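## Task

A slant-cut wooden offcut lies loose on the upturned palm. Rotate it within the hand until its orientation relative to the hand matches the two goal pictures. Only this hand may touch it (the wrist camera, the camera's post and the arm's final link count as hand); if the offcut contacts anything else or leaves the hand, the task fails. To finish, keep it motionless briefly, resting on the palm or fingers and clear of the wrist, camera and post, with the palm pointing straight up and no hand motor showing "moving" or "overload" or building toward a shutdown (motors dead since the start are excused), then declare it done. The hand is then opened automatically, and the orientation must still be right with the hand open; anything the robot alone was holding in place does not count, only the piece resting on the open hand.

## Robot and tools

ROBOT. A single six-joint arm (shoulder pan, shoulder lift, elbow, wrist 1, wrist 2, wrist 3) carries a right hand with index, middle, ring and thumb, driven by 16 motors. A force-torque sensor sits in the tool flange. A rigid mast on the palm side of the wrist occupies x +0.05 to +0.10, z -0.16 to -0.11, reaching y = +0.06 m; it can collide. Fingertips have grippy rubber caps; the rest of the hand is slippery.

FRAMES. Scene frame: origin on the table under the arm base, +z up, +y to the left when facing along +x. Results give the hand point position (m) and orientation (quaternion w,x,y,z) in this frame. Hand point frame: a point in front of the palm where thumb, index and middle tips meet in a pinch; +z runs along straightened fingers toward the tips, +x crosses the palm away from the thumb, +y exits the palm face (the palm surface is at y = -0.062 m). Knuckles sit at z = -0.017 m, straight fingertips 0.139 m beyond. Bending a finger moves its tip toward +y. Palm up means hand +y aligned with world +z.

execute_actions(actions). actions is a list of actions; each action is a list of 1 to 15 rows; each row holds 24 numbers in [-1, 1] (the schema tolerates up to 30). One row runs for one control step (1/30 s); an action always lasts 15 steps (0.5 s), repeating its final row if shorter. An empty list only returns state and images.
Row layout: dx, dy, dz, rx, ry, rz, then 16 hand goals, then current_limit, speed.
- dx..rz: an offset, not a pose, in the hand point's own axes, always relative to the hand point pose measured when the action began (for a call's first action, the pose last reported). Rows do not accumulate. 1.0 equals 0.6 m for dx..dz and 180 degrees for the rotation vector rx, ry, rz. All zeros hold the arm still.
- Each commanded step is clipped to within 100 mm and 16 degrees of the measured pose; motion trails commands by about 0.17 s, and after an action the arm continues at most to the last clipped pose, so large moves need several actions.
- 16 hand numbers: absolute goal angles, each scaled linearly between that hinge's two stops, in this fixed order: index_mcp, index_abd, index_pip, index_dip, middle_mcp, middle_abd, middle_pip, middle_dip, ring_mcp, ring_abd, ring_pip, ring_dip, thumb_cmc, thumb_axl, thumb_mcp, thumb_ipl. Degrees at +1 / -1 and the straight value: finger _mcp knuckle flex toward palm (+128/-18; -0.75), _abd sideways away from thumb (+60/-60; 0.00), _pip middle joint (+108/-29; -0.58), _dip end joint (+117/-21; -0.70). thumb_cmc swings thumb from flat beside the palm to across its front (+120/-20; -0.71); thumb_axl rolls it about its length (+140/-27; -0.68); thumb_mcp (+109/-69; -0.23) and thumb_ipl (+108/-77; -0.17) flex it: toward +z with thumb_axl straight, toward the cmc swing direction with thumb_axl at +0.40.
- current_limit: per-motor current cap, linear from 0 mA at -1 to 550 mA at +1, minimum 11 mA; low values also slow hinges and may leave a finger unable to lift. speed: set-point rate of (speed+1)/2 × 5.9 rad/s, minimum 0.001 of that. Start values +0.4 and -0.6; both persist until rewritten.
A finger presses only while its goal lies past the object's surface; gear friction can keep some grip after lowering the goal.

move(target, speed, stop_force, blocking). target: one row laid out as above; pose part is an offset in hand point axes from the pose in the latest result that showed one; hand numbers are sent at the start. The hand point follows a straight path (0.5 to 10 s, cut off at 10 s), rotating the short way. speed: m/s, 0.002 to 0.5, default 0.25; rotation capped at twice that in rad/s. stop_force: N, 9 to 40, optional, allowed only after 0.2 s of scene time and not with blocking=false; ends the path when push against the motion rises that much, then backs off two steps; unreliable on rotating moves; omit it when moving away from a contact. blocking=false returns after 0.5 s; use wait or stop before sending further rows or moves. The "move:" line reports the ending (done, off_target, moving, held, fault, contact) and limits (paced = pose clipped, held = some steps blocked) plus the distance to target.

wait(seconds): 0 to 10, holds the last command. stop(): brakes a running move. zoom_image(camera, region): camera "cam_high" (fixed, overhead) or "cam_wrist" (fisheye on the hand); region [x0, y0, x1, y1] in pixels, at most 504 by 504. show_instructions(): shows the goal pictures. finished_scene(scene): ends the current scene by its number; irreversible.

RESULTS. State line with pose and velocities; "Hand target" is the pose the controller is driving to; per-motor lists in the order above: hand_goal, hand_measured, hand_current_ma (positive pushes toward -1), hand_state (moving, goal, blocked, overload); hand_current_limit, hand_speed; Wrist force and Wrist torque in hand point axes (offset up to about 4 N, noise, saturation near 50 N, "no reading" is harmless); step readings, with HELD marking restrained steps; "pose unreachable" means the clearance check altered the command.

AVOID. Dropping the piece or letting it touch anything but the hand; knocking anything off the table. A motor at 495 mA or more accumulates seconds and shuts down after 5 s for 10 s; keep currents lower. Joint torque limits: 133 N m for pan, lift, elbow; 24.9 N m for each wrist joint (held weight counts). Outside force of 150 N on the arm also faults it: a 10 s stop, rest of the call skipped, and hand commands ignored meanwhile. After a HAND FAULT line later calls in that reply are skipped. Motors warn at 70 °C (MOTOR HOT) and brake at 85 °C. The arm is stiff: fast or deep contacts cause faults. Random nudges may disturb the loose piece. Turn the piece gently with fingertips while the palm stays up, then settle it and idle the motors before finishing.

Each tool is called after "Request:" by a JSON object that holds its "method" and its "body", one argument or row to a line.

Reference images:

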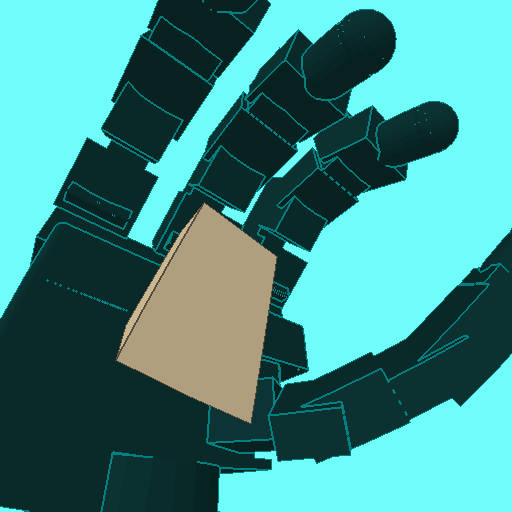

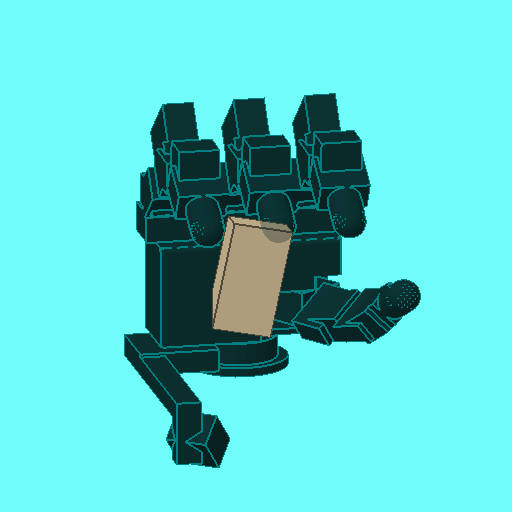

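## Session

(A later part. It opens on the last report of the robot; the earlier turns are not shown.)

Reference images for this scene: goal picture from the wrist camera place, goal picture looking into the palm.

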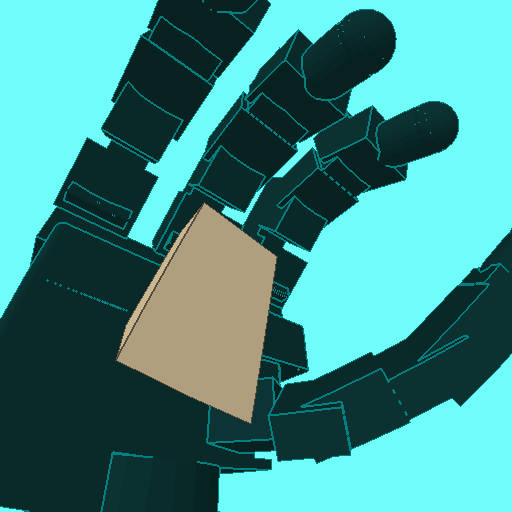

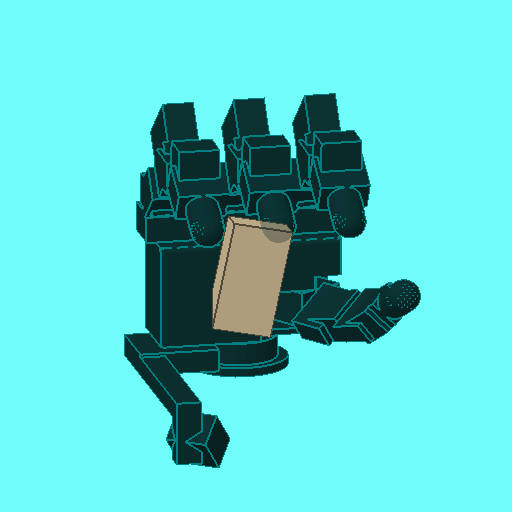

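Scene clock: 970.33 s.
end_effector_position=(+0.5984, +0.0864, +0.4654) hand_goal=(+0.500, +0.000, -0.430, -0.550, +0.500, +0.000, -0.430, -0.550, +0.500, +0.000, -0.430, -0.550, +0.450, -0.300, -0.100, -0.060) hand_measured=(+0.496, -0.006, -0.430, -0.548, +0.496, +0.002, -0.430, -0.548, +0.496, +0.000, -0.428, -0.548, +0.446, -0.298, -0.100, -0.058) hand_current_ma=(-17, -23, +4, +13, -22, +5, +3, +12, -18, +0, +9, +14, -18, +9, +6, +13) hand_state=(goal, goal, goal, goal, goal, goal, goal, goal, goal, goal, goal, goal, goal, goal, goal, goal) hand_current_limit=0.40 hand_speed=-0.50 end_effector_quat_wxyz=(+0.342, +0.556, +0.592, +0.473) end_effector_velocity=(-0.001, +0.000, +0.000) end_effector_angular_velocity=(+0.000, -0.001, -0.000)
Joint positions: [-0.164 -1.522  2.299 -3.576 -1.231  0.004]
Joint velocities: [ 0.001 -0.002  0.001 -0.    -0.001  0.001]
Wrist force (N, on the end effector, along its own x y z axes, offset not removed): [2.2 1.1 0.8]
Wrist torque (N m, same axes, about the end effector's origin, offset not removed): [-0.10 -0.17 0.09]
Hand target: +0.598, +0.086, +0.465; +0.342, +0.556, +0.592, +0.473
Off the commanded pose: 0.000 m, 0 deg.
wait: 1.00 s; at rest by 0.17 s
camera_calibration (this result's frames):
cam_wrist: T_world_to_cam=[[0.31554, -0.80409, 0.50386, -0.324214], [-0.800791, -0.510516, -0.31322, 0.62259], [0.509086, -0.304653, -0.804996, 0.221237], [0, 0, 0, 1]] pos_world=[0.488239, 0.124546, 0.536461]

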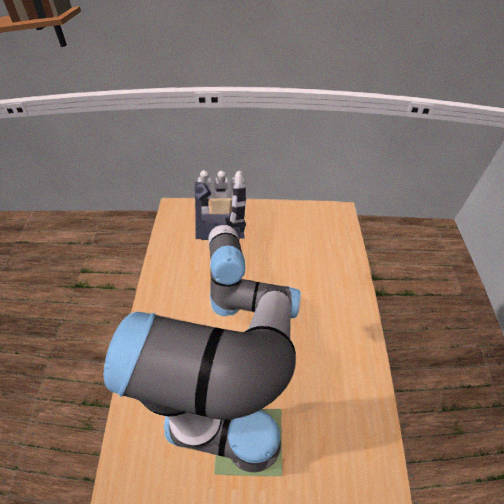

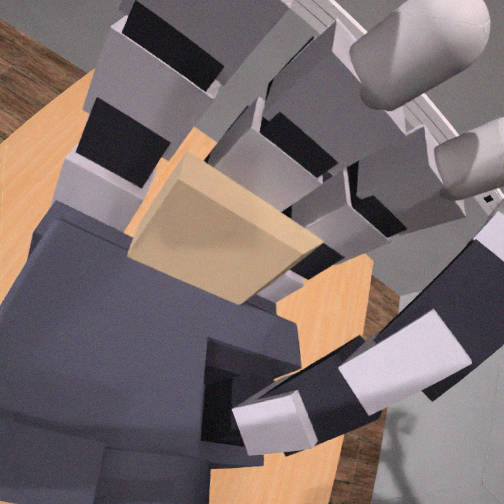

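Request:
{"method": "move", "body": {
  "target": [0,0,0,-0.085,0,-0.039,0.5,0,-0.43,-0.55,0.26,0.0,-0.36,0.87,0.5,0,-0.43,-0.55,0.45,-0.3,-0.1,-0.06,0.4,-0.5],
  "speed": 0.1
}}

Scene clock: 1029.73 s.
end_effector_position=(+0.5984, +0.0864, +0.4654) hand_goal=(+0.500, +0.000, -0.430, -0.550, +0.260, +0.000, -0.360, +0.870, +0.500, +0.000, -0.430, -0.550, +0.450, -0.300, -0.100, -0.060) hand_measured=(+0.496, -0.004, -0.430, -0.548, +0.254, +0.002, -0.362, +0.868, +0.496, +0.000, -0.428, -0.548, +0.446, -0.298, -0.100, -0.058) hand_current_ma=(-17, -18, +4, +13, -29, +5, -14, -11, -18, +0, +9, +14, -18, +9, +6, +13) hand_state=(goal, goal, goal, goal, goal, goal, goal, goal, goal, goal, goal, goal, goal, goal, goal, goal) hand_current_limit=0.40 hand_speed=-0.50 end_effector_quat_wxyz=(+0.441, +0.469, +0.557, +0.525) end_effector_velocity=(+0.000, -0.001, +0.000) end_effector_angular_velocity=(-0.002, -0.012, -0.002)
Joint positions: [-0.172 -1.271  2.268 -4.077 -1.219 -0.024]
Joint velocities: [-0.002  0.011 -0.004 -0.02   0.    -0.   ]
Wrist force (N, on the end effector, along its own x y z axes, offset not removed): [1.0 -0.5 -0.6]
Wrist torque (N m, same axes, about the end effector's origin, offset not removed): [-0.22 -0.15 -0.08]
Hand target: +0.598, +0.086, +0.465; +0.441, +0.468, +0.557, +0.525
Off the commanded pose: 0.000 m, 0 deg.
move: done
camera_calibration (this result's frames):
cam_wrist: T_world_to_cam=[[0.159926, -0.760036, 0.629896, -0.293558], [-0.683214, -0.545799, -0.4851, 0.635287], [0.71249, -0.352773, -0.606555, 0.0112873], [0, 0, 0, 1]] pos_world=[0.472943, 0.127607, 0.499935]

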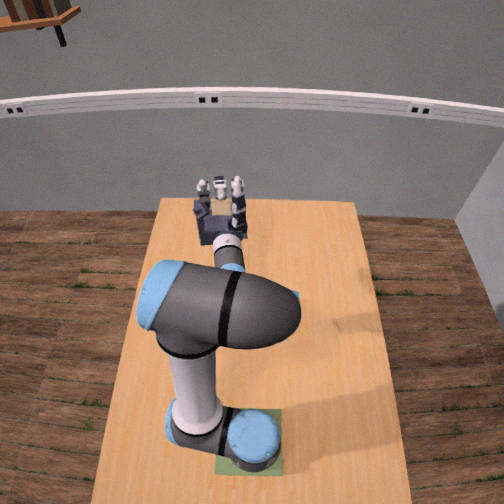

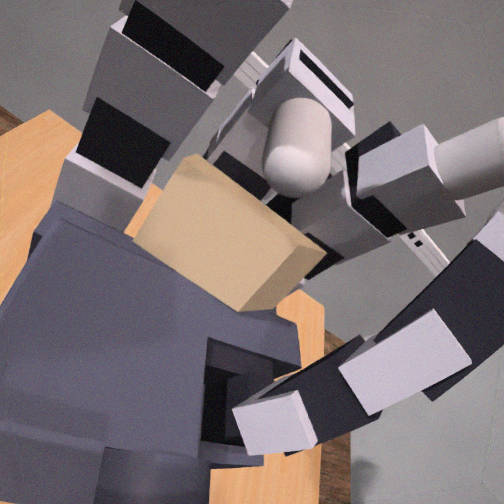

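Request:
{"method": "execute_actions", "body": {
  "actions": [
    [[0,0,0,0,0,0,0.7,0,-0.43,-0.55,0.7,0.0,-0.5,0.3,0.7,0,-0.43,-0.55,0.45,-0.3,-0.1,-0.06,0.4,-0.75]],
    [[0,0,0,0,0,0,0.7,0,-0.43,-0.55,0.7,0.0,-0.5,0.3,0.7,0,-0.43,-0.55,0.45,-0.3,-0.1,-0.06,0.4,-0.75]],
    [[0,0,0,0,0,0,0.7,0,-0.43,-0.55,0.7,0.0,-0.5,0.3,0.7,0,-0.43,-0.55,0.45,-0.3,-0.1,-0.06,0.4,-0.75]]
  ]
}}

Scene clock: 1042.43 s.
end_effector_position=(+0.5984, +0.0864, +0.4654) hand_goal=(+0.700, +0.000, -0.430, -0.550, +0.700, +0.000, -0.500, +0.300, +0.700, +0.000, -0.430, -0.550, +0.450, -0.300, -0.100, -0.060) hand_measured=(+0.574, -0.004, -0.452, -0.560, +0.698, +0.002, -0.496, +0.304, +0.700, +0.000, -0.428, -0.548, +0.452, -0.298, -0.108, -0.062) hand_current_ma=(-385, -18, -112, -53, -10, +5, +17, +21, -3, +0, +9, +14, +9, +9, -53, -12) hand_state=(blocked, goal, blocked, goal, goal, goal, goal, goal, goal, goal, goal, goal, goal, goal, goal, goal) hand_current_limit=0.40 hand_speed=-0.75 end_effector_quat_wxyz=(+0.441, +0.469, +0.557, +0.525) end_effector_velocity=(+0.000, -0.000, +0.000) end_effector_angular_velocity=(-0.000, -0.000, -0.001)
Joint positions: [-0.172 -1.271  2.268 -4.077 -1.219 -0.024]
Joint velocities: [-0.001  0.    -0.    -0.     0.    -0.   ]
Wrist force (N, on the end effector, along its own x y z axes, offset not removed): [1.7 1.4 0.0]
Wrist torque (N m, same axes, about the end effector's origin, offset not removed): [-0.18 -0.09 0.08]
Hand target: +0.598, +0.086, +0.465; +0.441, +0.469, +0.557, +0.525
Off the commanded pose: 0.000 m, 0 deg.
Step readings (end_effector_position; steps 1 to 15: 1st action; 16 to 30: 2nd action; 31 to 45: 3rd action):
0: (+0.5984, +0.0864, +0.4654)
1: (+0.5984, +0.0864, +0.4654)
2: (+0.5984, +0.0864, +0.4654)
4: (+0.5984, +0.0864, +0.4654)
8: (+0.5984, +0.0864, +0.4653)
15: (+0.5984, +0.0864, +0.4654)
16: (+0.5984, +0.0864, +0.4654)
17: (+0.5984, +0.0864, +0.4654)
19: (+0.5984, +0.0864, +0.4654)
23: (+0.5984, +0.0864, +0.4654)
30: (+0.5984, +0.0864, +0.4654)
31: (+0.5984, +0.0864, +0.4654)
32: (+0.5984, +0.0864, +0.4654)
34: (+0.5984, +0.0864, +0.4654)
38: (+0.5984, +0.0864, +0.4654)
45: end_effector_position above
camera_calibration (this result's frames):
cam_wrist: T_world_to_cam=[[0.159952, -0.760025, 0.629903, -0.293573], [-0.683193, -0.545827, -0.485097, 0.635274], [0.712504, -0.352754, -0.60655, 0.0112621], [0, 0, 0, 1]] pos_world=[0.472948, 0.1276, 0.499923]

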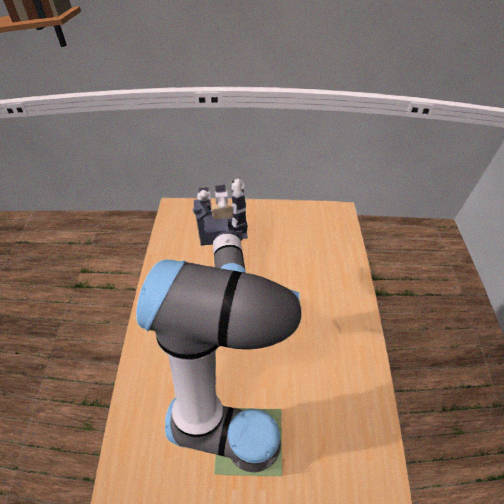

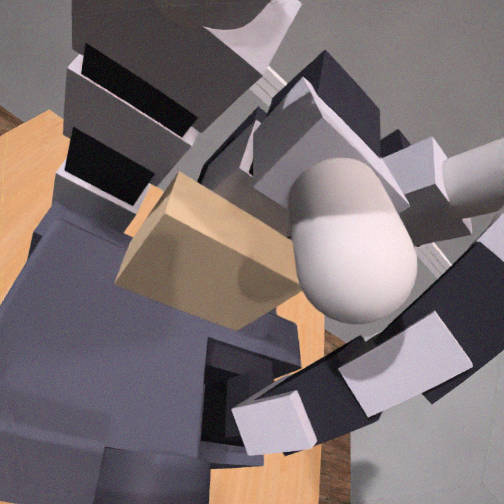

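Request:
{"method": "execute_actions", "body": {
  "actions": [
    [[0,0,0,0,0,0,0.45,0,-0.43,-0.55,0.395,0.0,-0.36,0.76,0.5,0,-0.43,-0.55,0.1,-0.3,-0.1,-0.06,0.4,-0.6]],
    [[0,0,0,0,0,0,0.45,0,-0.43,-0.55,0.395,0.0,-0.36,0.76,0.5,0,-0.43,-0.55,0.1,-0.3,-0.1,-0.06,0.4,-0.6]],
    [[0,0,0,0,0,0,0.45,0,-0.43,-0.55,0.395,0.0,-0.13,0.76,0.5,0,-0.43,-0.55,0.1,-0.3,-0.1,-0.06,0.4,-0.85]],
    [[0,0,0,0,0,0,0.45,0,-0.43,-0.55,0.395,0.0,-0.13,0.76,0.5,0,-0.43,-0.55,0.1,-0.3,-0.1,-0.06,0.4,-0.85]]
  ]
}}

Scene clock: 1078.17 s.
end_effector_position=(+0.5984, +0.0864, +0.4654) hand_goal=(+0.450, +0.000, -0.430, -0.550, +0.394, +0.000, -0.130, +0.760, +0.500, +0.000, -0.430, -0.550, +0.100, -0.300, -0.100, -0.060) hand_measured=(+0.450, -0.004, -0.434, -0.552, +0.388, +0.002, -0.152, +0.754, +0.502, +0.000, -0.428, -0.548, +0.096, -0.298, -0.102, -0.062) hand_current_ma=(+3, -16, -16, -15, -31, +5, -114, -30, +8, +0, +9, +14, -23, +9, -10, -11) hand_state=(goal, goal, goal, goal, goal, goal, blocked, goal, goal, goal, goal, goal, goal, goal, goal, goal) hand_current_limit=0.40 hand_speed=-0.85 end_effector_quat_wxyz=(+0.441, +0.469, +0.557, +0.525) end_effector_velocity=(-0.000, -0.000, +0.000) end_effector_angular_velocity=(-0.000, -0.000, -0.001)
Joint positions: [-0.172 -1.271  2.268 -4.077 -1.219 -0.024]
Joint velocities: [-0.001 -0.001  0.001  0.    -0.    -0.   ]
Wrist force (N, on the end effector, along its own x y z axes, offset not removed): [1.0 -2.2 0.9]
Wrist torque (N m, same axes, about the end effector's origin, offset not removed): [-0.62 -0.06 -0.14]
Hand target: +0.598, +0.086, +0.465; +0.441, +0.469, +0.557, +0.525
Off the commanded pose: 0.000 m, 0 deg.
Step readings (end_effector_position; steps 1 to 15: 1st action; 16 to 30: 2nd action; 31 to 45: 3rd action; 46 to 60: 4th action):
0: (+0.5984, +0.0864, +0.4654)
1: (+0.5984, +0.0864, +0.4654)
2: (+0.5984, +0.0864, +0.4654)
4: (+0.5984, +0.0864, +0.4654)
8: (+0.5984, +0.0864, +0.4654)
15: (+0.5984, +0.0864, +0.4654)
16: (+0.5984, +0.0864, +0.4654)
17: (+0.5984, +0.0864, +0.4654)
19: (+0.5984, +0.0864, +0.4654)
23: (+0.5984, +0.0864, +0.4654)
30: (+0.5984, +0.0864, +0.4654)
31: (+0.5984, +0.0864, +0.4654)
32: (+0.5984, +0.0864, +0.4654)
34: (+0.5984, +0.0864, +0.4654)
38: (+0.5984, +0.0864, +0.4654)
45: (+0.5984, +0.0864, +0.4654)
46: (+0.5984, +0.0864, +0.4654)
47: (+0.5984, +0.0864, +0.4654)
49: (+0.5984, +0.0864, +0.4654)
53: (+0.5984, +0.0864, +0.4654)
60: end_effector_position above
camera_calibration (this result's frames):
cam_wrist: T_world_to_cam=[[0.159952, -0.760025, 0.629903, -0.293573], [-0.683193, -0.545827, -0.485097, 0.635274], [0.712504, -0.352753, -0.60655, 0.0112621], [0, 0, 0, 1]] pos_world=[0.472948, 0.1276, 0.499923]

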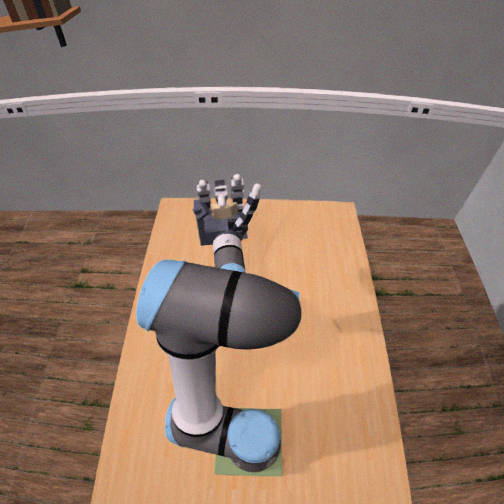

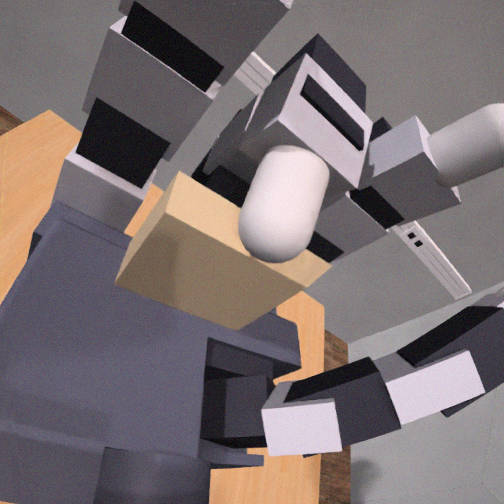

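Request:
{"method": "execute_actions", "body": {
  "actions": [
    [[0,0,0,0,0,0,0.45,0,-0.43,-0.55,0.43,0.0,-0.11,0.71,0.5,0,-0.43,-0.55,0.1,-0.3,-0.1,-0.06,0.4,-0.85],[0,0,0,0,0,0,0.45,0,-0.43,-0.55,0.43,0.0,-0.11,0.71,0.5,0,-0.43,-0.55,0.1,-0.3,-0.1,-0.06,0.4,-0.85],[0,0,0,0,0,0,0.45,0,-0.43,-0.55,0.43,0.0,-0.11,0.71,0.5,0,-0.43,-0.55,0.1,-0.3,-0.1,-0.06,0.4,-0.85],[0,0,0,0,0,0,0.45,0,-0.43,-0.55,0.43,0.0,-0.11,0.71,0.5,0,-0.43,-0.55,0.1,-0.3,-0.1,-0.06,0.4,-0.85],[0,0,0,0,0,0,0.45,0,-0.43,-0.55,0.43,0.0,-0.11,0.71,0.5,0,-0.43,-0.55,0.1,-0.3,-0.1,-0.06,0.4,-0.85],[0,0,0,0,0,0,0.45,0,-0.43,-0.55,0.43,0.0,-0.11,0.71,0.5,0,-0.43,-0.55,0.1,-0.3,-0.1,-0.06,0.4,-0.85],[0,0,0,0,0,0,0.45,0,-0.43,-0.55,0.43,0.0,-0.11,0.71,0.5,0,-0.43,-0.55,0.1,-0.3,-0.1,-0.06,0.4,-0.85],[0,0,0,0,0,0,0.45,0,-0.43,-0.55,0.465,0.0,-0.10,0.655,0.5,0,-0.43,-0.55,0.1,-0.3,-0.1,-0.06,0.4,-0.85]],
    [[0,0,0,0,0,0,0.45,0,-0.43,-0.55,0.50,0.0,-0.09,0.60,0.5,0,-0.43,-0.55,0.1,-0.3,-0.1,-0.06,0.4,-0.85]]
  ]
}}

Scene clock: 1114.93 s.
end_effector_position=(+0.5984, +0.0864, +0.4654) hand_goal=(+0.450, +0.000, -0.430, -0.550, +0.500, +0.000, -0.090, +0.600, +0.500, +0.000, -0.430, -0.550, +0.100, -0.300, -0.100, -0.060) hand_measured=(+0.450, -0.004, -0.434, -0.552, +0.464, +0.002, -0.122, +0.594, +0.502, +0.000, -0.428, -0.548, +0.096, -0.298, -0.102, -0.062) hand_current_ma=(+3, -16, -16, -15, -194, +5, -160, -34, +8, +0, +9, +14, -23, +9, -10, -11) hand_state=(goal, goal, goal, goal, blocked, goal, blocked, goal, goal, goal, goal, goal, goal, goal, goal, goal) hand_current_limit=0.40 hand_speed=-0.85 end_effector_quat_wxyz=(+0.441, +0.469, +0.557, +0.525) end_effector_velocity=(-0.000, +0.000, +0.001) end_effector_angular_velocity=(-0.002, -0.001, +0.001)
Joint positions: [-0.172 -1.271  2.268 -4.077 -1.219 -0.024]
Joint velocities: [-0.    -0.001 -0.001  0.     0.001 -0.002]
Wrist force (N, on the end effector, along its own x y z axes, offset not removed): [0.3 -1.5 0.8]
Wrist torque (N m, same axes, about the end effector's origin, offset not removed): [-0.54 0.01 -0.08]
Hand target: +0.598, +0.086, +0.465; +0.441, +0.469, +0.557, +0.525
Off the commanded pose: 0.000 m, 0 deg.
Step readings (end_effector_position; steps 1 to 15: 1st action; 16 to 30: 2nd action):
0: (+0.5984, +0.0864, +0.4654)
1: (+0.5984, +0.0864, +0.4654)
2: (+0.5984, +0.0864, +0.4654)
4: (+0.5984, +0.0864, +0.4654)
8: (+0.5984, +0.0864, +0.4654)
15: (+0.5984, +0.0864, +0.4654)
16: (+0.5984, +0.0864, +0.4654)
17: (+0.5984, +0.0864, +0.4654)
19: (+0.5984, +0.0864, +0.4654)
23: (+0.5984, +0.0864, +0.4654)
30: end_effector_position above
camera_calibration (this result's frames):
cam_wrist: T_world_to_cam=[[0.159952, -0.760025, 0.629903, -0.293573], [-0.683193, -0.545827, -0.485097, 0.635274], [0.712504, -0.352753, -0.60655, 0.0112624], [0, 0, 0, 1]] pos_world=[0.472948, 0.1276, 0.499923]

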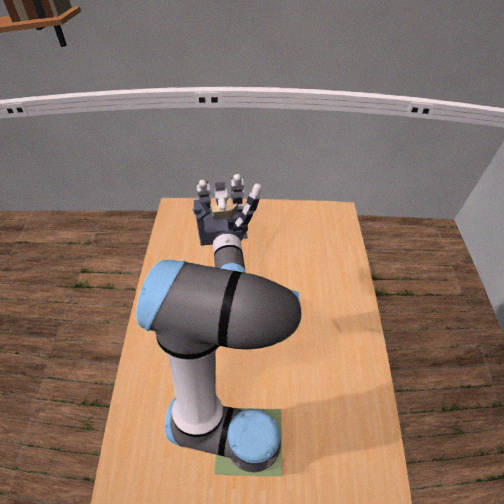

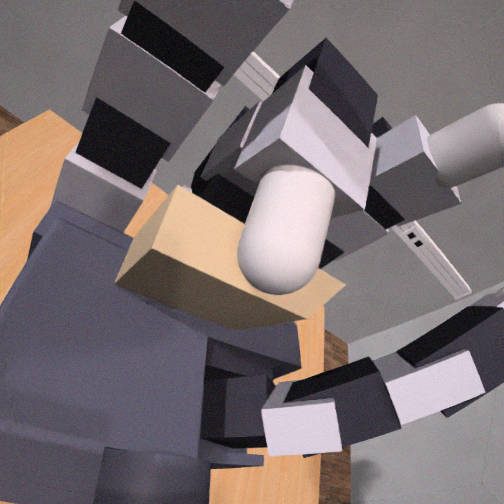

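Request:
{"method": "execute_actions", "body": {
  "actions": [
    [[0,0,0,0,0,0,0.45,0,-0.43,-0.55,0.55,0.0,-0.08,0.52,0.5,0,-0.43,-0.55,0.1,-0.3,-0.1,-0.06,0.4,-0.85]],
    [[0,0,0,0,0,0,0.45,0,-0.43,-0.55,0.60,0.0,-0.07,0.45,0.5,0,-0.43,-0.55,0.1,-0.3,-0.1,-0.06,0.4,-0.85]],
    [[0,0,0,0,0,0,0.45,0,-0.43,-0.55,0.65,0.0,-0.06,0.39,0.5,0,-0.43,-0.55,0.1,-0.3,-0.1,-0.06,0.4,-0.85]]
  ]
}}

Scene clock: 1125.33 s.
end_effector_position=(+0.5984, +0.0864, +0.4654) hand_goal=(+0.450, +0.000, -0.430, -0.550, +0.650, +0.000, -0.060, +0.390, +0.500, +0.000, -0.430, -0.550, +0.100, -0.300, -0.100, -0.060) hand_measured=(+0.450, -0.004, -0.434, -0.552, +0.596, +0.002, -0.108, +0.376, +0.502, +0.000, -0.428, -0.548, +0.096, -0.298, -0.102, -0.062) hand_current_ma=(+3, -16, -16, -15, -294, +5, -239, -71, +8, +0, +9, +14, -23, +9, -10, -11) hand_state=(goal, goal, goal, goal, blocked, goal, blocked, goal, goal, goal, goal, goal, goal, goal, goal, goal) hand_current_limit=0.40 hand_speed=-0.85 end_effector_quat_wxyz=(+0.441, +0.469, +0.557, +0.525) end_effector_velocity=(+0.000, -0.001, -0.000) end_effector_angular_velocity=(+0.001, +0.001, -0.002)
Joint positions: [-0.172 -1.271  2.268 -4.077 -1.219 -0.024]
Joint velocities: [ 0.     0.001 -0.001  0.    -0.002  0.001]
Wrist force (N, on the end effector, along its own x y z axes, offset not removed): [2.4 1.3 1.7]
Wrist torque (N m, same axes, about the end effector's origin, offset not removed): [-0.35 -0.08 0.09]
Hand target: +0.598, +0.086, +0.465; +0.441, +0.469, +0.557, +0.525
Off the commanded pose: 0.000 m, 0 deg.
Step readings (end_effector_position; steps 1 to 15: 1st action; 16 to 30: 2nd action; 31 to 45: 3rd action):
0: (+0.5984, +0.0864, +0.4654)
1: (+0.5984, +0.0864, +0.4654)
2: (+0.5984, +0.0864, +0.4654)
4: (+0.5984, +0.0864, +0.4654)
8: (+0.5984, +0.0864, +0.4654)
15: (+0.5984, +0.0864, +0.4654)
16: (+0.5984, +0.0864, +0.4654)
17: (+0.5984, +0.0864, +0.4654)
19: (+0.5984, +0.0864, +0.4654)
23: (+0.5984, +0.0864, +0.4654)
30: (+0.5984, +0.0864, +0.4654)
31: (+0.5984, +0.0864, +0.4654)
32: (+0.5984, +0.0864, +0.4654)
34: (+0.5984, +0.0864, +0.4654)
38: (+0.5984, +0.0864, +0.4654)
45: end_effector_position above
camera_calibration (this result's frames):
cam_wrist: T_world_to_cam=[[0.159952, -0.760025, 0.629903, -0.293573], [-0.683194, -0.545827, -0.485097, 0.635274], [0.712504, -0.352754, -0.60655, 0.0112625], [0, 0, 0, 1]] pos_world=[0.472948, 0.1276, 0.499923]

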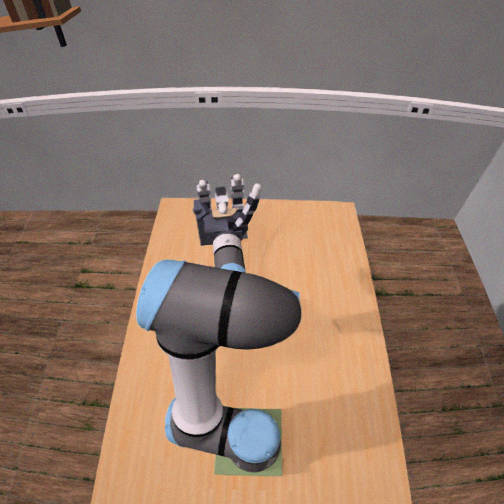

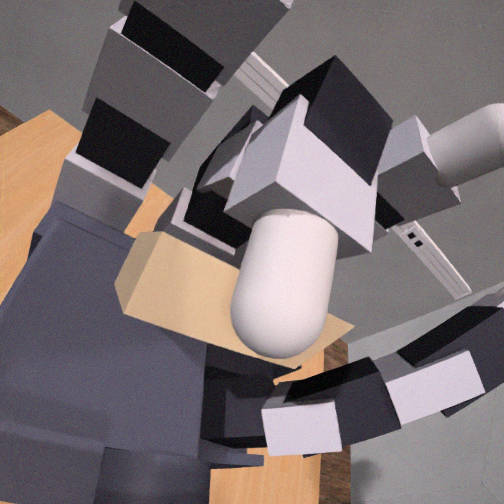

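Request:
{"method": "execute_actions", "body": {
  "actions": [
    [[0,0,0,0,0,0,0.45,0,-0.43,-0.55,0.68,0.0,-0.1,0.28,0.5,0,-0.43,-0.55,0.1,-0.3,-0.1,-0.06,0.4,-0.85]],
    [[0,0,0,0,0,0,0.45,0,-0.43,-0.55,0.72,0.0,-0.15,0.2,0.5,0,-0.43,-0.55,0.1,-0.3,-0.1,-0.06,0.4,-0.85]],
    [[0,0,0,0,0,0,0.45,0,-0.43,-0.55,0.72,0.0,-0.3,0.1,0.5,0,-0.43,-0.55,0.1,-0.3,-0.1,-0.06,0.4,-0.85]]
  ]
}}

Scene clock: 1137.07 s.
end_effector_position=(+0.5984, +0.0864, +0.4654) hand_goal=(+0.450, +0.000, -0.430, -0.550, +0.720, +0.000, -0.300, +0.100, +0.500, +0.000, -0.430, -0.550, +0.100, -0.300, -0.100, -0.060) hand_measured=(+0.450, -0.004, -0.434, -0.552, +0.722, +0.002, -0.290, +0.104, +0.502, +0.000, -0.428, -0.548, +0.096, -0.298, -0.102, -0.062) hand_current_ma=(+3, -16, -16, -15, +5, +5, +30, +20, +8, +0, +9, +14, -24, +9, -10, -11) hand_state=(goal, goal, goal, goal, goal, goal, moving, goal, goal, goal, goal, goal, goal, goal, goal, goal) hand_current_limit=0.40 hand_speed=-0.85 end_effector_quat_wxyz=(+0.441, +0.469, +0.557, +0.525) end_effector_velocity=(+0.000, -0.000, -0.000) end_effector_angular_velocity=(+0.001, +0.000, -0.001)
Joint positions: [-0.172 -1.271  2.268 -4.077 -1.219 -0.024]
Joint velocities: [ 0.     0.    -0.    -0.    -0.002  0.001]
Wrist force (N, on the end effector, along its own x y z axes, offset not removed): [1.5 0.5 1.9]
Wrist torque (N m, same axes, about the end effector's origin, offset not removed): [-0.32 -0.14 -0.01]
Hand target: +0.598, +0.086, +0.465; +0.441, +0.469, +0.557, +0.525
Off the commanded pose: 0.000 m, 0 deg.
Step readings (end_effector_position; steps 1 to 15: 1st action; 16 to 30: 2nd action; 31 to 45: 3rd action):
0: (+0.5984, +0.0864, +0.4654)
1: (+0.5984, +0.0864, +0.4654)
2: (+0.5984, +0.0864, +0.4654)
4: (+0.5984, +0.0864, +0.4654)
8: (+0.5984, +0.0864, +0.4654)
15: (+0.5984, +0.0864, +0.4654)
16: (+0.5984, +0.0864, +0.4654)
17: (+0.5984, +0.0864, +0.4654)
19: (+0.5984, +0.0864, +0.4654)
23: (+0.5984, +0.0864, +0.4654)
30: (+0.5984, +0.0864, +0.4654)
31: (+0.5984, +0.0864, +0.4654)
32: (+0.5984, +0.0864, +0.4654)
34: (+0.5984, +0.0864, +0.4654)
38: (+0.5984, +0.0864, +0.4654)
45: end_effector_position above
camera_calibration (this result's frames):
cam_wrist: T_world_to_cam=[[0.159954, -0.760025, 0.629902, -0.293573], [-0.683195, -0.545827, -0.485095, 0.635274], [0.712502, -0.352753, -0.606552, 0.0112638], [0, 0, 0, 1]] pos_world=[0.472949, 0.1276, 0.499923]

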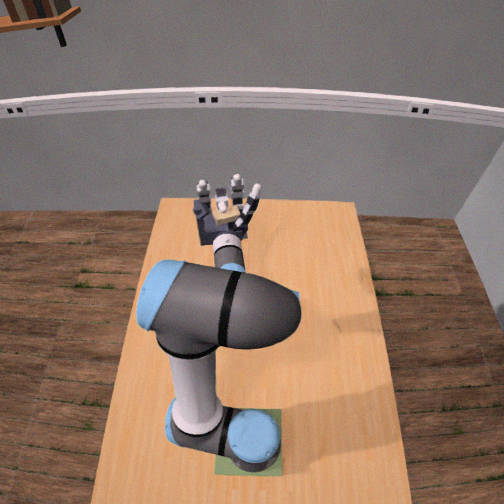

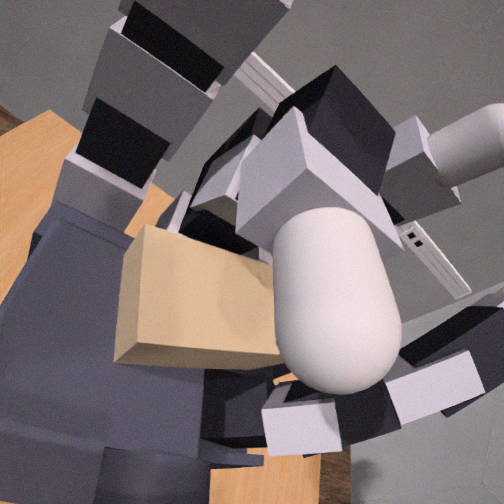

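Request:
{"method": "execute_actions", "body": {
  "actions": [
    [[0,0,0,0,0,0,0.45,0,-0.43,-0.55,0.45,0.0,-0.43,-0.55,0.5,0,-0.43,-0.55,0.1,-0.3,-0.1,-0.06,0.4,-0.5]],
    [[0,0,0,0,0,0,0.45,0,-0.43,-0.55,0.45,0.0,-0.43,-0.55,0.5,0,-0.43,-0.55,0.1,-0.3,-0.1,-0.06,0.4,-0.5]]
  ]
}}

Request:
{"method": "zoom_image", "body": {
  "camera": "cam_high",
  "region": [170, 160, 270, 260]
}}

Scene clock: 1147.87 s.
end_effector_position=(+0.5984, +0.0864, +0.4654) hand_goal=(+0.450, +0.000, -0.430, -0.550, +0.450, +0.000, -0.430, -0.550, +0.500, +0.000, -0.430, -0.550, +0.100, -0.300, -0.100, -0.060) hand_measured=(+0.450, -0.004, -0.434, -0.552, +0.450, +0.002, -0.428, -0.546, +0.502, +0.000, -0.428, -0.548, +0.096, -0.298, -0.102, -0.062) hand_current_ma=(+3, -16, -16, -15, +4, +5, +15, +16, +8, +0, +9, +14, -24, +9, -10, -11) hand_state=(goal, goal, goal, goal, goal, goal, goal, goal, goal, goal, goal, goal, goal, goal, goal, goal) hand_current_limit=0.40 hand_speed=-0.50 end_effector_quat_wxyz=(+0.441, +0.469, +0.557, +0.525) end_effector_velocity=(+0.000, -0.001, -0.001) end_effector_angular_velocity=(-0.001, +0.001, -0.002)
Joint positions: [-0.172 -1.271  2.268 -4.077 -1.219 -0.024]
Joint velocities: [-0.001  0.001  0.     0.    -0.001 -0.001]
Wrist force (N, on the end effector, along its own x y z axes, offset not removed): [3.7 0.8 -0.1]
Wrist torque (N m, same axes, about the end effector's origin, offset not removed): [-0.22 -0.32 0.16]
Hand target: +0.598, +0.086, +0.465; +0.441, +0.469, +0.557, +0.525
Off the commanded pose: 0.000 m, 0 deg.
Step readings (end_effector_position; steps 1 to 15: 1st action; 16 to 30: 2nd action):
0: (+0.5984, +0.0864, +0.4654)
1: (+0.5984, +0.0864, +0.4654)
2: (+0.5984, +0.0864, +0.4654)
4: (+0.5984, +0.0864, +0.4654)
8: (+0.5984, +0.0864, +0.4654)
15: (+0.5984, +0.0864, +0.4654)
16: (+0.5984, +0.0864, +0.4654)
17: (+0.5984, +0.0864, +0.4654)
19: (+0.5984, +0.0864, +0.4654)
23: (+0.5984, +0.0864, +0.4654)
30: end_effector_position above
camera_calibration (this result's frames):
cam_wrist: T_world_to_cam=[[0.159954, -0.760025, 0.629902, -0.293573], [-0.683195, -0.545827, -0.485095, 0.635274], [0.712502, -0.352753, -0.606552, 0.0112638], [0, 0, 0, 1]] pos_world=[0.472949, 0.1276, 0.499923]

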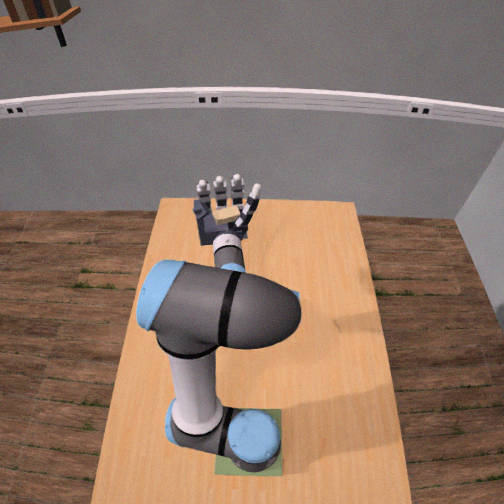

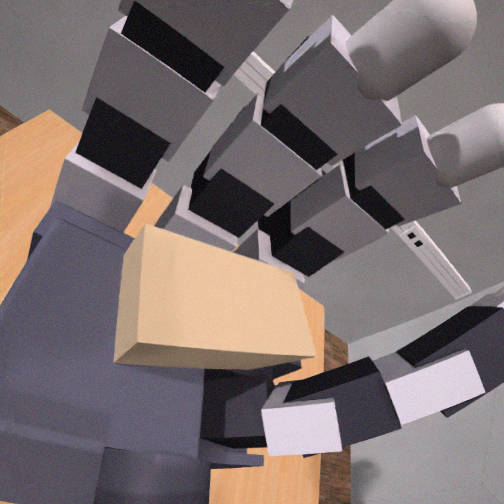

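Region (170, 160, 270, 260) of cam_high's 504x504 image, scaled by 5.040, with more detail than that image has.

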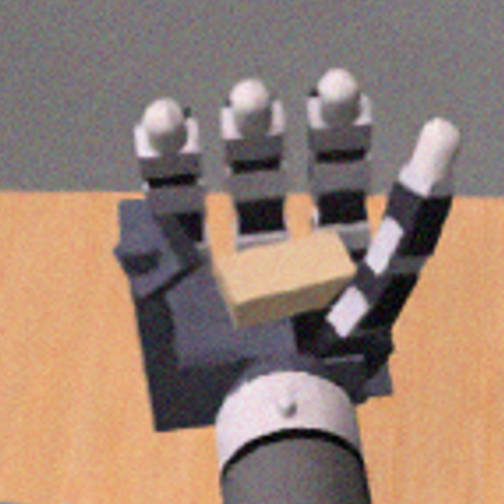

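Request:
{"method": "execute_actions", "body": {
  "actions": [
    [[0,0,0,0,0,0,0.3,0,-0.43,-0.55,0.3,0.0,-0.43,-0.55,0.3,0,-0.43,-0.55,0.7,-0.3,-0.1,-0.06,0.4,-0.8]],
    [[0,0,0,0,0,0,0.3,0,-0.43,-0.55,0.3,0.0,-0.43,-0.55,0.3,0,-0.43,-0.55,0.7,-0.3,-0.1,-0.06,0.4,-0.8]],
    [[0,0,0,0,0,0,0.3,0,-0.43,-0.55,0.3,0.0,-0.43,-0.55,0.3,0,-0.43,-0.55,0.7,-0.3,-0.1,-0.06,0.4,-0.8]]
  ]
}}

Scene clock: 1191.60 s.
end_effector_position=(+0.5984, +0.0864, +0.4654) hand_goal=(+0.300, +0.000, -0.430, -0.550, +0.300, +0.000, -0.430, -0.550, +0.300, +0.000, -0.430, -0.550, +0.700, -0.300, -0.100, -0.060) hand_measured=(+0.298, -0.004, -0.432, -0.552, +0.298, +0.002, -0.428, -0.548, +0.298, +0.000, -0.428, -0.548, +0.700, -0.298, -0.100, -0.062) hand_current_ma=(-9, -16, -15, -14, -10, +5, +11, +14, -10, +0, +9, +14, -1, +9, +1, -8) hand_state=(goal, goal, goal, goal, goal, goal, goal, goal, goal, goal, goal, goal, goal, goal, goal, goal) hand_current_limit=0.40 hand_speed=-0.80 end_effector_quat_wxyz=(+0.441, +0.469, +0.557, +0.525) end_effector_velocity=(-0.000, +0.001, -0.000) end_effector_angular_velocity=(+0.000, +0.001, +0.002)
Joint positions: [-0.172 -1.271  2.268 -4.077 -1.219 -0.024]
Joint velocities: [ 0.001  0.     0.001 -0.     0.001  0.   ]
Wrist force (N, on the end effector, along its own x y z axes, offset not removed): [3.9 0.4 -0.4]
Wrist torque (N m, same axes, about the end effector's origin, offset not removed): [-0.07 -0.41 0.28]
Hand target: +0.598, +0.086, +0.465; +0.441, +0.469, +0.557, +0.525
Off the commanded pose: 0.000 m, 0 deg.
Step readings (end_effector_position; steps 1 to 15: 1st action; 16 to 30: 2nd action; 31 to 45: 3rd action):
0: (+0.5984, +0.0864, +0.4654)
1: (+0.5984, +0.0864, +0.4654)
2: (+0.5984, +0.0864, +0.4654)
4: (+0.5984, +0.0864, +0.4654)
8: (+0.5984, +0.0864, +0.4654)
15: (+0.5984, +0.0864, +0.4654)
16: (+0.5984, +0.0864, +0.4654)
17: (+0.5984, +0.0864, +0.4654)
19: (+0.5984, +0.0864, +0.4654)
23: (+0.5984, +0.0864, +0.4654)
30: (+0.5984, +0.0864, +0.4654)
31: (+0.5984, +0.0864, +0.4654)
32: (+0.5984, +0.0864, +0.4654)
34: (+0.5984, +0.0864, +0.4654)
38: (+0.5984, +0.0864, +0.4654)
45: end_effector_position above
camera_calibration (this result's frames):
cam_wrist: T_world_to_cam=[[0.159954, -0.760025, 0.629902, -0.293573], [-0.683195, -0.545827, -0.485095, 0.635274], [0.712502, -0.352753, -0.606552, 0.0112637], [0, 0, 0, 1]] pos_world=[0.472949, 0.1276, 0.499923]

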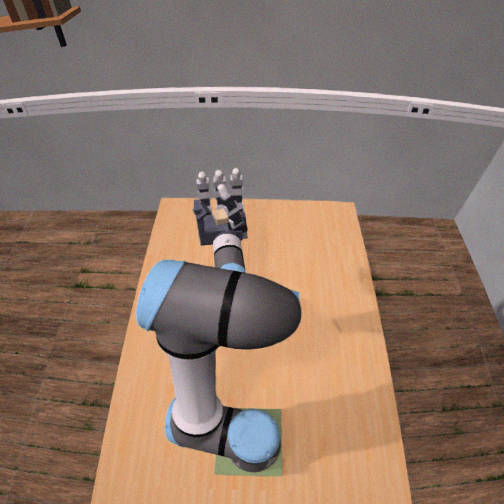

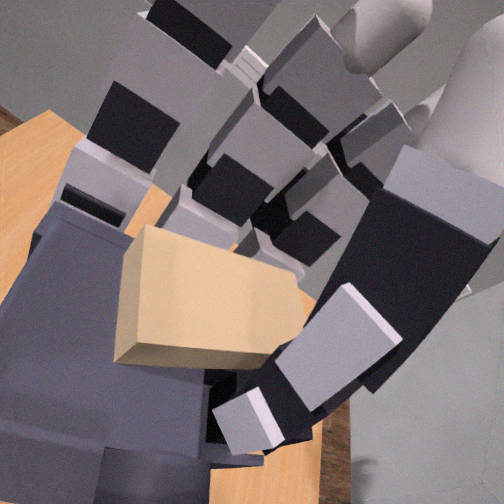

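Request:
{"method": "execute_actions", "body": {
  "actions": [
    [[0,0,0,0,0,0,0.6,0,-0.43,-0.55,-0.6,0.0,0.3,-0.1,-0.6,0,0.3,-0.1,-0.3,-0.3,-0.1,-0.06,0.4,-0.5]],
    [[0,0,0,0,0,0,0.6,0,-0.43,-0.55,-0.6,0.0,0.3,-0.1,-0.6,0,0.3,-0.1,-0.3,-0.3,-0.1,-0.06,0.4,-0.5]],
    [[0,0,0,0,0,0,0.6,0,-0.43,-0.55,-0.6,0.0,0.3,-0.1,-0.6,0,0.3,-0.1,-0.3,-0.3,-0.1,-0.06,0.4,-0.5]]
  ]
}}

Request:
{"method": "move", "body": {
  "target": [0,0,0,0.06,0,0,0.6,0,-0.43,-0.55,-0.6,0.0,0.3,-0.1,-0.6,0,0.3,-0.1,-0.3,-0.3,-0.1,-0.06,0.4,-0.5],
  "speed": 0.1
}}

Scene clock: 1241.23 s.
end_effector_position=(+0.5984, +0.0864, +0.4654) hand_goal=(+0.600, +0.000, -0.430, -0.550, -0.600, +0.000, +0.300, -0.100, -0.600, +0.000, +0.300, -0.100, -0.300, -0.300, -0.100, -0.060) hand_measured=(+0.556, -0.026, -0.440, -0.554, -0.610, +0.002, +0.296, -0.102, -0.608, +0.000, +0.296, -0.102, +0.412, -0.292, -0.102, -0.062) hand_current_ma=(-245, -119, -54, -23, -50, +5, -21, -12, -47, +0, -21, -12, +385, +47, -12, -8) hand_state=(blocked, blocked, goal, goal, goal, goal, goal, goal, goal, goal, goal, goal, blocked, goal, goal, goal) hand_current_limit=0.40 hand_speed=-0.50 end_effector_quat_wxyz=(+0.441, +0.469, +0.557, +0.525) end_effector_velocity=(+0.000, +0.001, -0.000) end_effector_angular_velocity=(+0.001, +0.000, +0.002)
Joint positions: [-0.172 -1.271  2.268 -4.077 -1.219 -0.024]
Joint velocities: [ 0.     0.001 -0.    -0.001  0.002  0.001]
Wrist force (N, on the end effector, along its own x y z axes, offset not removed): [3.6 1.1 -1.8]
Wrist torque (N m, same axes, about the end effector's origin, offset not removed): [0.07 -0.24 0.17]
Hand target: +0.598, +0.086, +0.465; +0.441, +0.469, +0.557, +0.525
Off the commanded pose: 0.000 m, 0 deg.
Step readings (end_effector_position; steps 1 to 15: 1st action; 16 to 30: 2nd action; 31 to 45: 3rd action):
0: (+0.5984, +0.0864, +0.4654)
1: (+0.5984, +0.0864, +0.4654)
2: (+0.5984, +0.0864, +0.4654)
4: (+0.5984, +0.0864, +0.4654)
8: (+0.5984, +0.0864, +0.4654)
15: (+0.5984, +0.0864, +0.4654)
16: (+0.5984, +0.0864, +0.4654)
17: (+0.5984, +0.0864, +0.4654)
19: (+0.5984, +0.0864, +0.4654)
23: (+0.5984, +0.0864, +0.4654)
30: (+0.5984, +0.0864, +0.4654)
31: (+0.5984, +0.0864, +0.4654)
32: (+0.5984, +0.0864, +0.4654)
34: (+0.5984, +0.0864, +0.4654)
38: (+0.5984, +0.0864, +0.4654)
45: end_effector_position above
camera_calibration (this result's frames):
cam_wrist: T_world_to_cam=[[0.159955, -0.760025, 0.629902, -0.293573], [-0.683195, -0.545827, -0.485095, 0.635274], [0.712502, -0.352753, -0.606553, 0.0112642], [0, 0, 0, 1]] pos_world=[0.472949, 0.1276, 0.499923]

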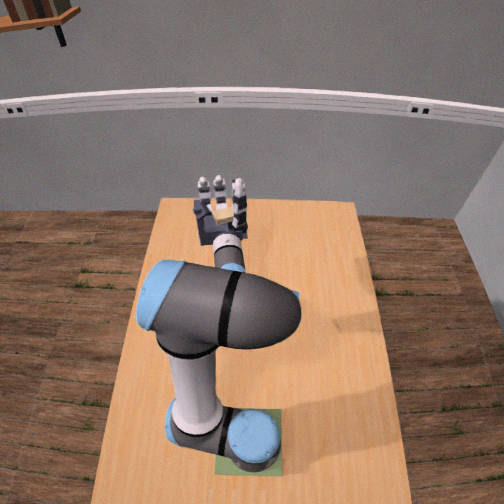

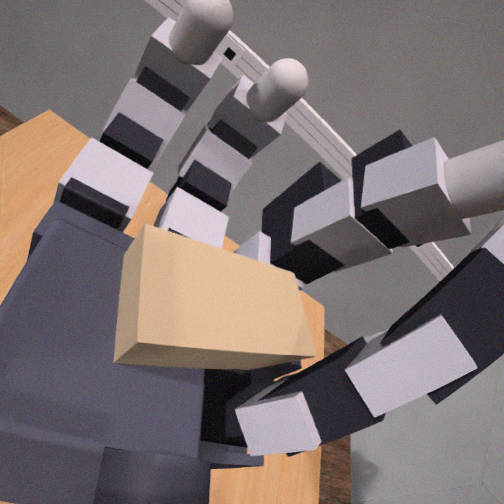

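Scene clock: 1242.57 s.
end_effector_position=(+0.5983, +0.0864, +0.4654) hand_goal=(+0.600, +0.000, -0.430, -0.550, -0.600, +0.000, +0.300, -0.100, -0.600, +0.000, +0.300, -0.100, -0.300, -0.300, -0.100, -0.060) hand_measured=(+0.556, -0.026, -0.440, -0.554, -0.610, +0.002, +0.296, -0.102, -0.610, +0.000, +0.296, -0.102, +0.412, -0.292, -0.102, -0.062) hand_current_ma=(-245, -119, -54, -23, -51, +5, -21, -12, -48, +0, -21, -12, +385, +47, -12, -8) hand_state=(blocked, blocked, goal, goal, goal, goal, goal, goal, goal, goal, goal, goal, blocked, goal, goal, goal) hand_current_limit=0.40 hand_speed=-0.50 end_effector_quat_wxyz=(+0.395, +0.508, +0.604, +0.471) end_effector_velocity=(+0.000, -0.000, +0.000) end_effector_angular_velocity=(-0.002, +0.013, -0.001)
Joint positions: [-0.181 -1.446  2.306 -3.741 -1.222 -0.094]
Joint velocities: [-0.    -0.013  0.     0.027 -0.001 -0.004]
Wrist force (N, on the end effector, along its own x y z axes, offset not removed): [1.9 -0.7 2.1]
Wrist torque (N m, same axes, about the end effector's origin, offset not removed): [-0.37 -0.17 -0.08]
Hand target: +0.598, +0.086, +0.465; +0.395, +0.508, +0.604, +0.470
Off the commanded pose: 0.000 m, 0 deg.
move: done
camera_calibration (this result's frames):
cam_wrist: T_world_to_cam=[[0.274751, -0.73989, 0.614064, -0.356605], [-0.758882, -0.559033, -0.334036, 0.611365], [0.590432, -0.374225, -0.715084, 0.136704], [0, 0, 0, 1]] pos_world=[0.481217, 0.129083, 0.520952]

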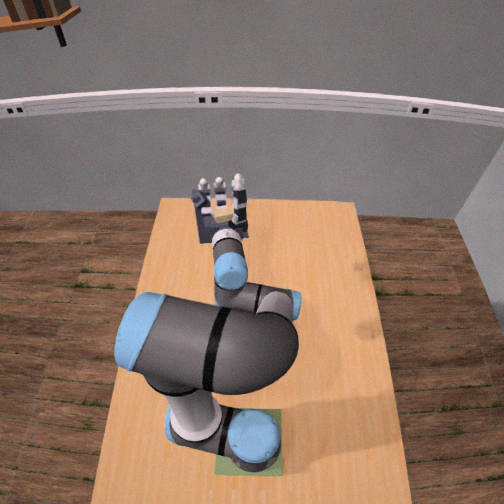

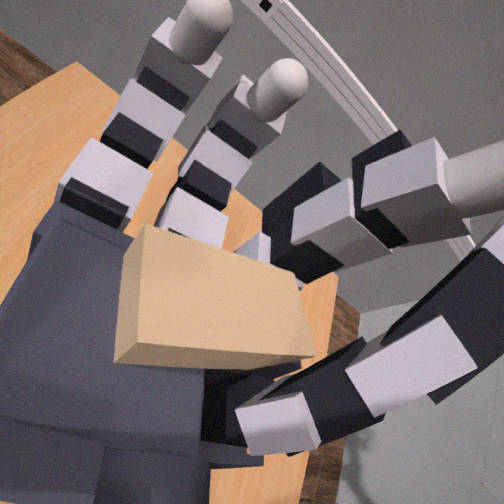

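Request:
{"method": "execute_actions", "body": {
  "actions": [
    [[0,0,0,0,0,0,0.3,0,-0.43,-0.55,-0.6,0.0,0.3,-0.1,-0.6,0,0.3,-0.1,-0.3,-0.3,-0.1,-0.06,0.4,-0.5]],
    [[0,0,0,0,0,0,0.3,0,-0.43,-0.55,-0.6,0.0,0.3,-0.1,-0.6,0,0.3,-0.1,-0.3,-0.3,-0.1,-0.06,0.4,-0.5]],
    [[0,0,0,0,0,0,0.8,0,-0.43,-0.55,-0.6,0.0,0.3,-0.1,-0.6,0,0.3,-0.1,-0.3,-0.3,-0.1,-0.06,0.4,-0.8]],
    [[0,0,0,0,0,0,0.8,0,-0.43,-0.55,-0.6,0.0,0.3,-0.1,-0.6,0,0.3,-0.1,-0.3,-0.3,-0.1,-0.06,0.4,-0.8]],
    [[0,0,0,0,0,0,0.8,0,-0.43,-0.55,-0.6,0.0,0.3,-0.1,-0.6,0,0.3,-0.1,-0.3,-0.3,-0.1,-0.06,0.4,-0.8]]
  ]
}}

Scene clock: 1258.37 s.
end_effector_position=(+0.5983, +0.0864, +0.4654) hand_goal=(+0.800, +0.000, -0.430, -0.550, -0.600, +0.000, +0.300, -0.100, -0.600, +0.000, +0.300, -0.100, -0.300, -0.300, -0.100, -0.060) hand_measured=(+0.798, -0.004, -0.432, -0.552, -0.610, +0.002, +0.296, -0.102, -0.610, +0.000, +0.296, -0.102, -0.310, -0.300, -0.100, -0.062) hand_current_ma=(-7, -16, -10, -14, -51, +5, -21, -12, -49, +0, -21, -12, -47, +5, -3, -8) hand_state=(goal, goal, goal, goal, goal, goal, goal, goal, goal, goal, goal, goal, goal, goal, goal, goal) hand_current_limit=0.40 hand_speed=-0.80 end_effector_quat_wxyz=(+0.395, +0.508, +0.604, +0.471) end_effector_velocity=(-0.000, +0.001, +0.001) end_effector_angular_velocity=(+0.001, -0.002, +0.002)
Joint positions: [-0.181 -1.446  2.306 -3.741 -1.222 -0.094]
Joint velocities: [ 0.001 -0.    -0.001 -0.     0.001  0.001]
Wrist force (N, on the end effector, along its own x y z axes, offset not removed): [2.2 0.4 0.0]
Wrist torque (N m, same axes, about the end effector's origin, offset not removed): [-0.10 -0.23 0.09]
Hand target: +0.598, +0.086, +0.465; +0.395, +0.508, +0.604, +0.471
Off the commanded pose: 0.000 m, 0 deg.
Step readings (end_effector_position; steps 1 to 15: 1st action; 16 to 30: 2nd action; 31 to 45: 3rd action; 46 to 60: 4th action; 61 to 75: 5th action):
0: (+0.5984, +0.0864, +0.4654)
1: (+0.5984, +0.0864, +0.4654)
2: (+0.5984, +0.0864, +0.4654)
4: (+0.5983, +0.0864, +0.4655)
8: (+0.5983, +0.0864, +0.4655)
15: (+0.5983, +0.0864, +0.4654)
16: (+0.5983, +0.0864, +0.4654)
17: (+0.5983, +0.0864, +0.4654)
19: (+0.5983, +0.0864, +0.4654)
23: (+0.5983, +0.0864, +0.4654)
30: (+0.5983, +0.0864, +0.4654)
31: (+0.5983, +0.0864, +0.4654)
32: (+0.5983, +0.0864, +0.4654)
34: (+0.5983, +0.0864, +0.4654)
38: (+0.5983, +0.0864, +0.4654)
45: (+0.5983, +0.0864, +0.4654)
46: (+0.5983, +0.0864, +0.4654)
47: (+0.5983, +0.0864, +0.4654)
49: (+0.5983, +0.0864, +0.4654)
53: (+0.5983, +0.0864, +0.4654)
60: (+0.5983, +0.0864, +0.4654)
61: (+0.5983, +0.0864, +0.4654)
62: (+0.5983, +0.0864, +0.4654)
64: (+0.5983, +0.0864, +0.4654)
68: (+0.5983, +0.0864, +0.4654)
75: end_effector_position above
camera_calibration (this result's frames):
cam_wrist: T_world_to_cam=[[0.274648, -0.739905, 0.614093, -0.356604], [-0.758953, -0.558944, -0.334023, 0.611374], [0.590388, -0.374329, -0.715066, 0.136724], [0, 0, 0, 1]] pos_world=[0.481225, 0.129051, 0.520967]

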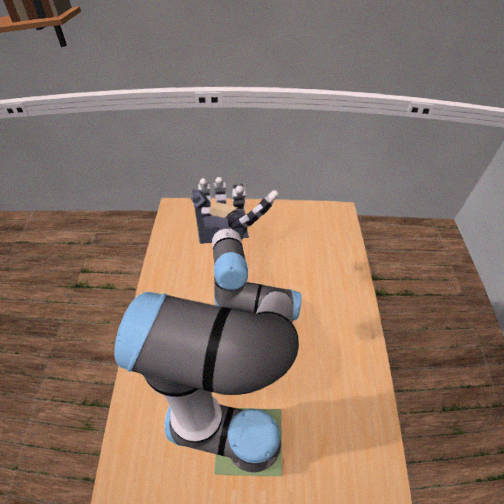

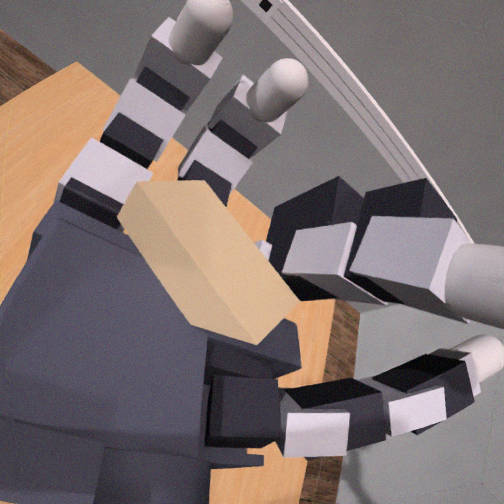

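Request:
{"method": "move", "body": {
  "target": [0,0,0,-0.055,0,0.085,0.8,0,-0.43,-0.55,-0.6,0.0,0.3,-0.1,-0.6,0,0.3,-0.1,-0.3,-0.3,-0.1,-0.06,0.4,-0.8],
  "speed": 0.1
}}

Scene clock: 1283.53 s.
end_effector_position=(+0.5983, +0.0864, +0.4654) hand_goal=(+0.800, +0.000, -0.430, -0.550, -0.600, +0.000, +0.300, -0.100, -0.600, +0.000, +0.300, -0.100, -0.300, -0.300, -0.100, -0.060) hand_measured=(+0.800, -0.004, -0.432, -0.552, -0.610, +0.002, +0.296, -0.102, -0.610, +0.000, +0.296, -0.102, -0.310, -0.300, -0.100, -0.062) hand_current_ma=(+2, -16, -8, -13, -53, +5, -21, -12, -49, +0, -21, -12, -55, +5, -3, -8) hand_state=(goal, goal, goal, goal, goal, goal, goal, goal, goal, goal, goal, goal, goal, goal, goal, goal) hand_current_limit=0.40 hand_speed=-0.80 end_effector_quat_wxyz=(+0.371, +0.547, +0.488, +0.569) end_effector_velocity=(+0.000, +0.001, -0.001) end_effector_angular_velocity=(+0.009, -0.004, -0.002)
Joint positions: [-0.099 -1.303  2.259 -4.021 -1.316  0.24 ]
Joint velocities: [ 0.005  0.007 -0.003 -0.01  -0.006  0.011]
Wrist force (N, on the end effector, along its own x y z axes, offset not removed): [2.0 -0.3 -0.9]
Wrist torque (N m, same axes, about the end effector's origin, offset not removed): [-0.07 -0.06 0.14]
Hand target: +0.598, +0.086, +0.465; +0.371, +0.548, +0.488, +0.569
Off the commanded pose: 0.000 m, 0 deg.
move: done
camera_calibration (this result's frames):
cam_wrist: T_world_to_cam=[[0.156729, -0.900087, 0.406545, -0.175612], [-0.733133, -0.381846, -0.56277, 0.687062], [0.66178, -0.209849, -0.71973, 0.0819569], [0, 0, 0, 1]] pos_world=[0.476993, 0.121485, 0.517039]

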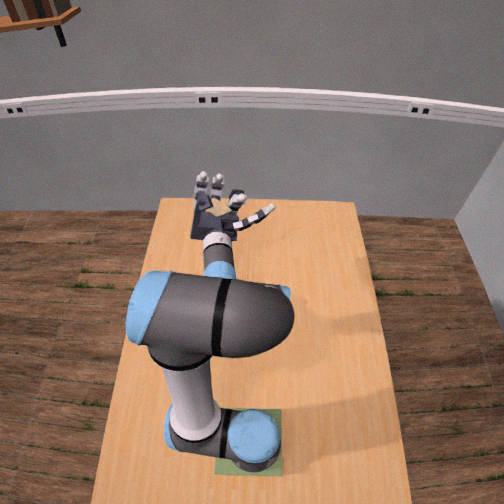

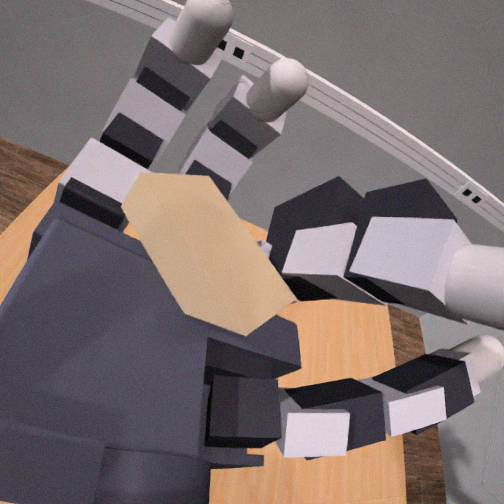

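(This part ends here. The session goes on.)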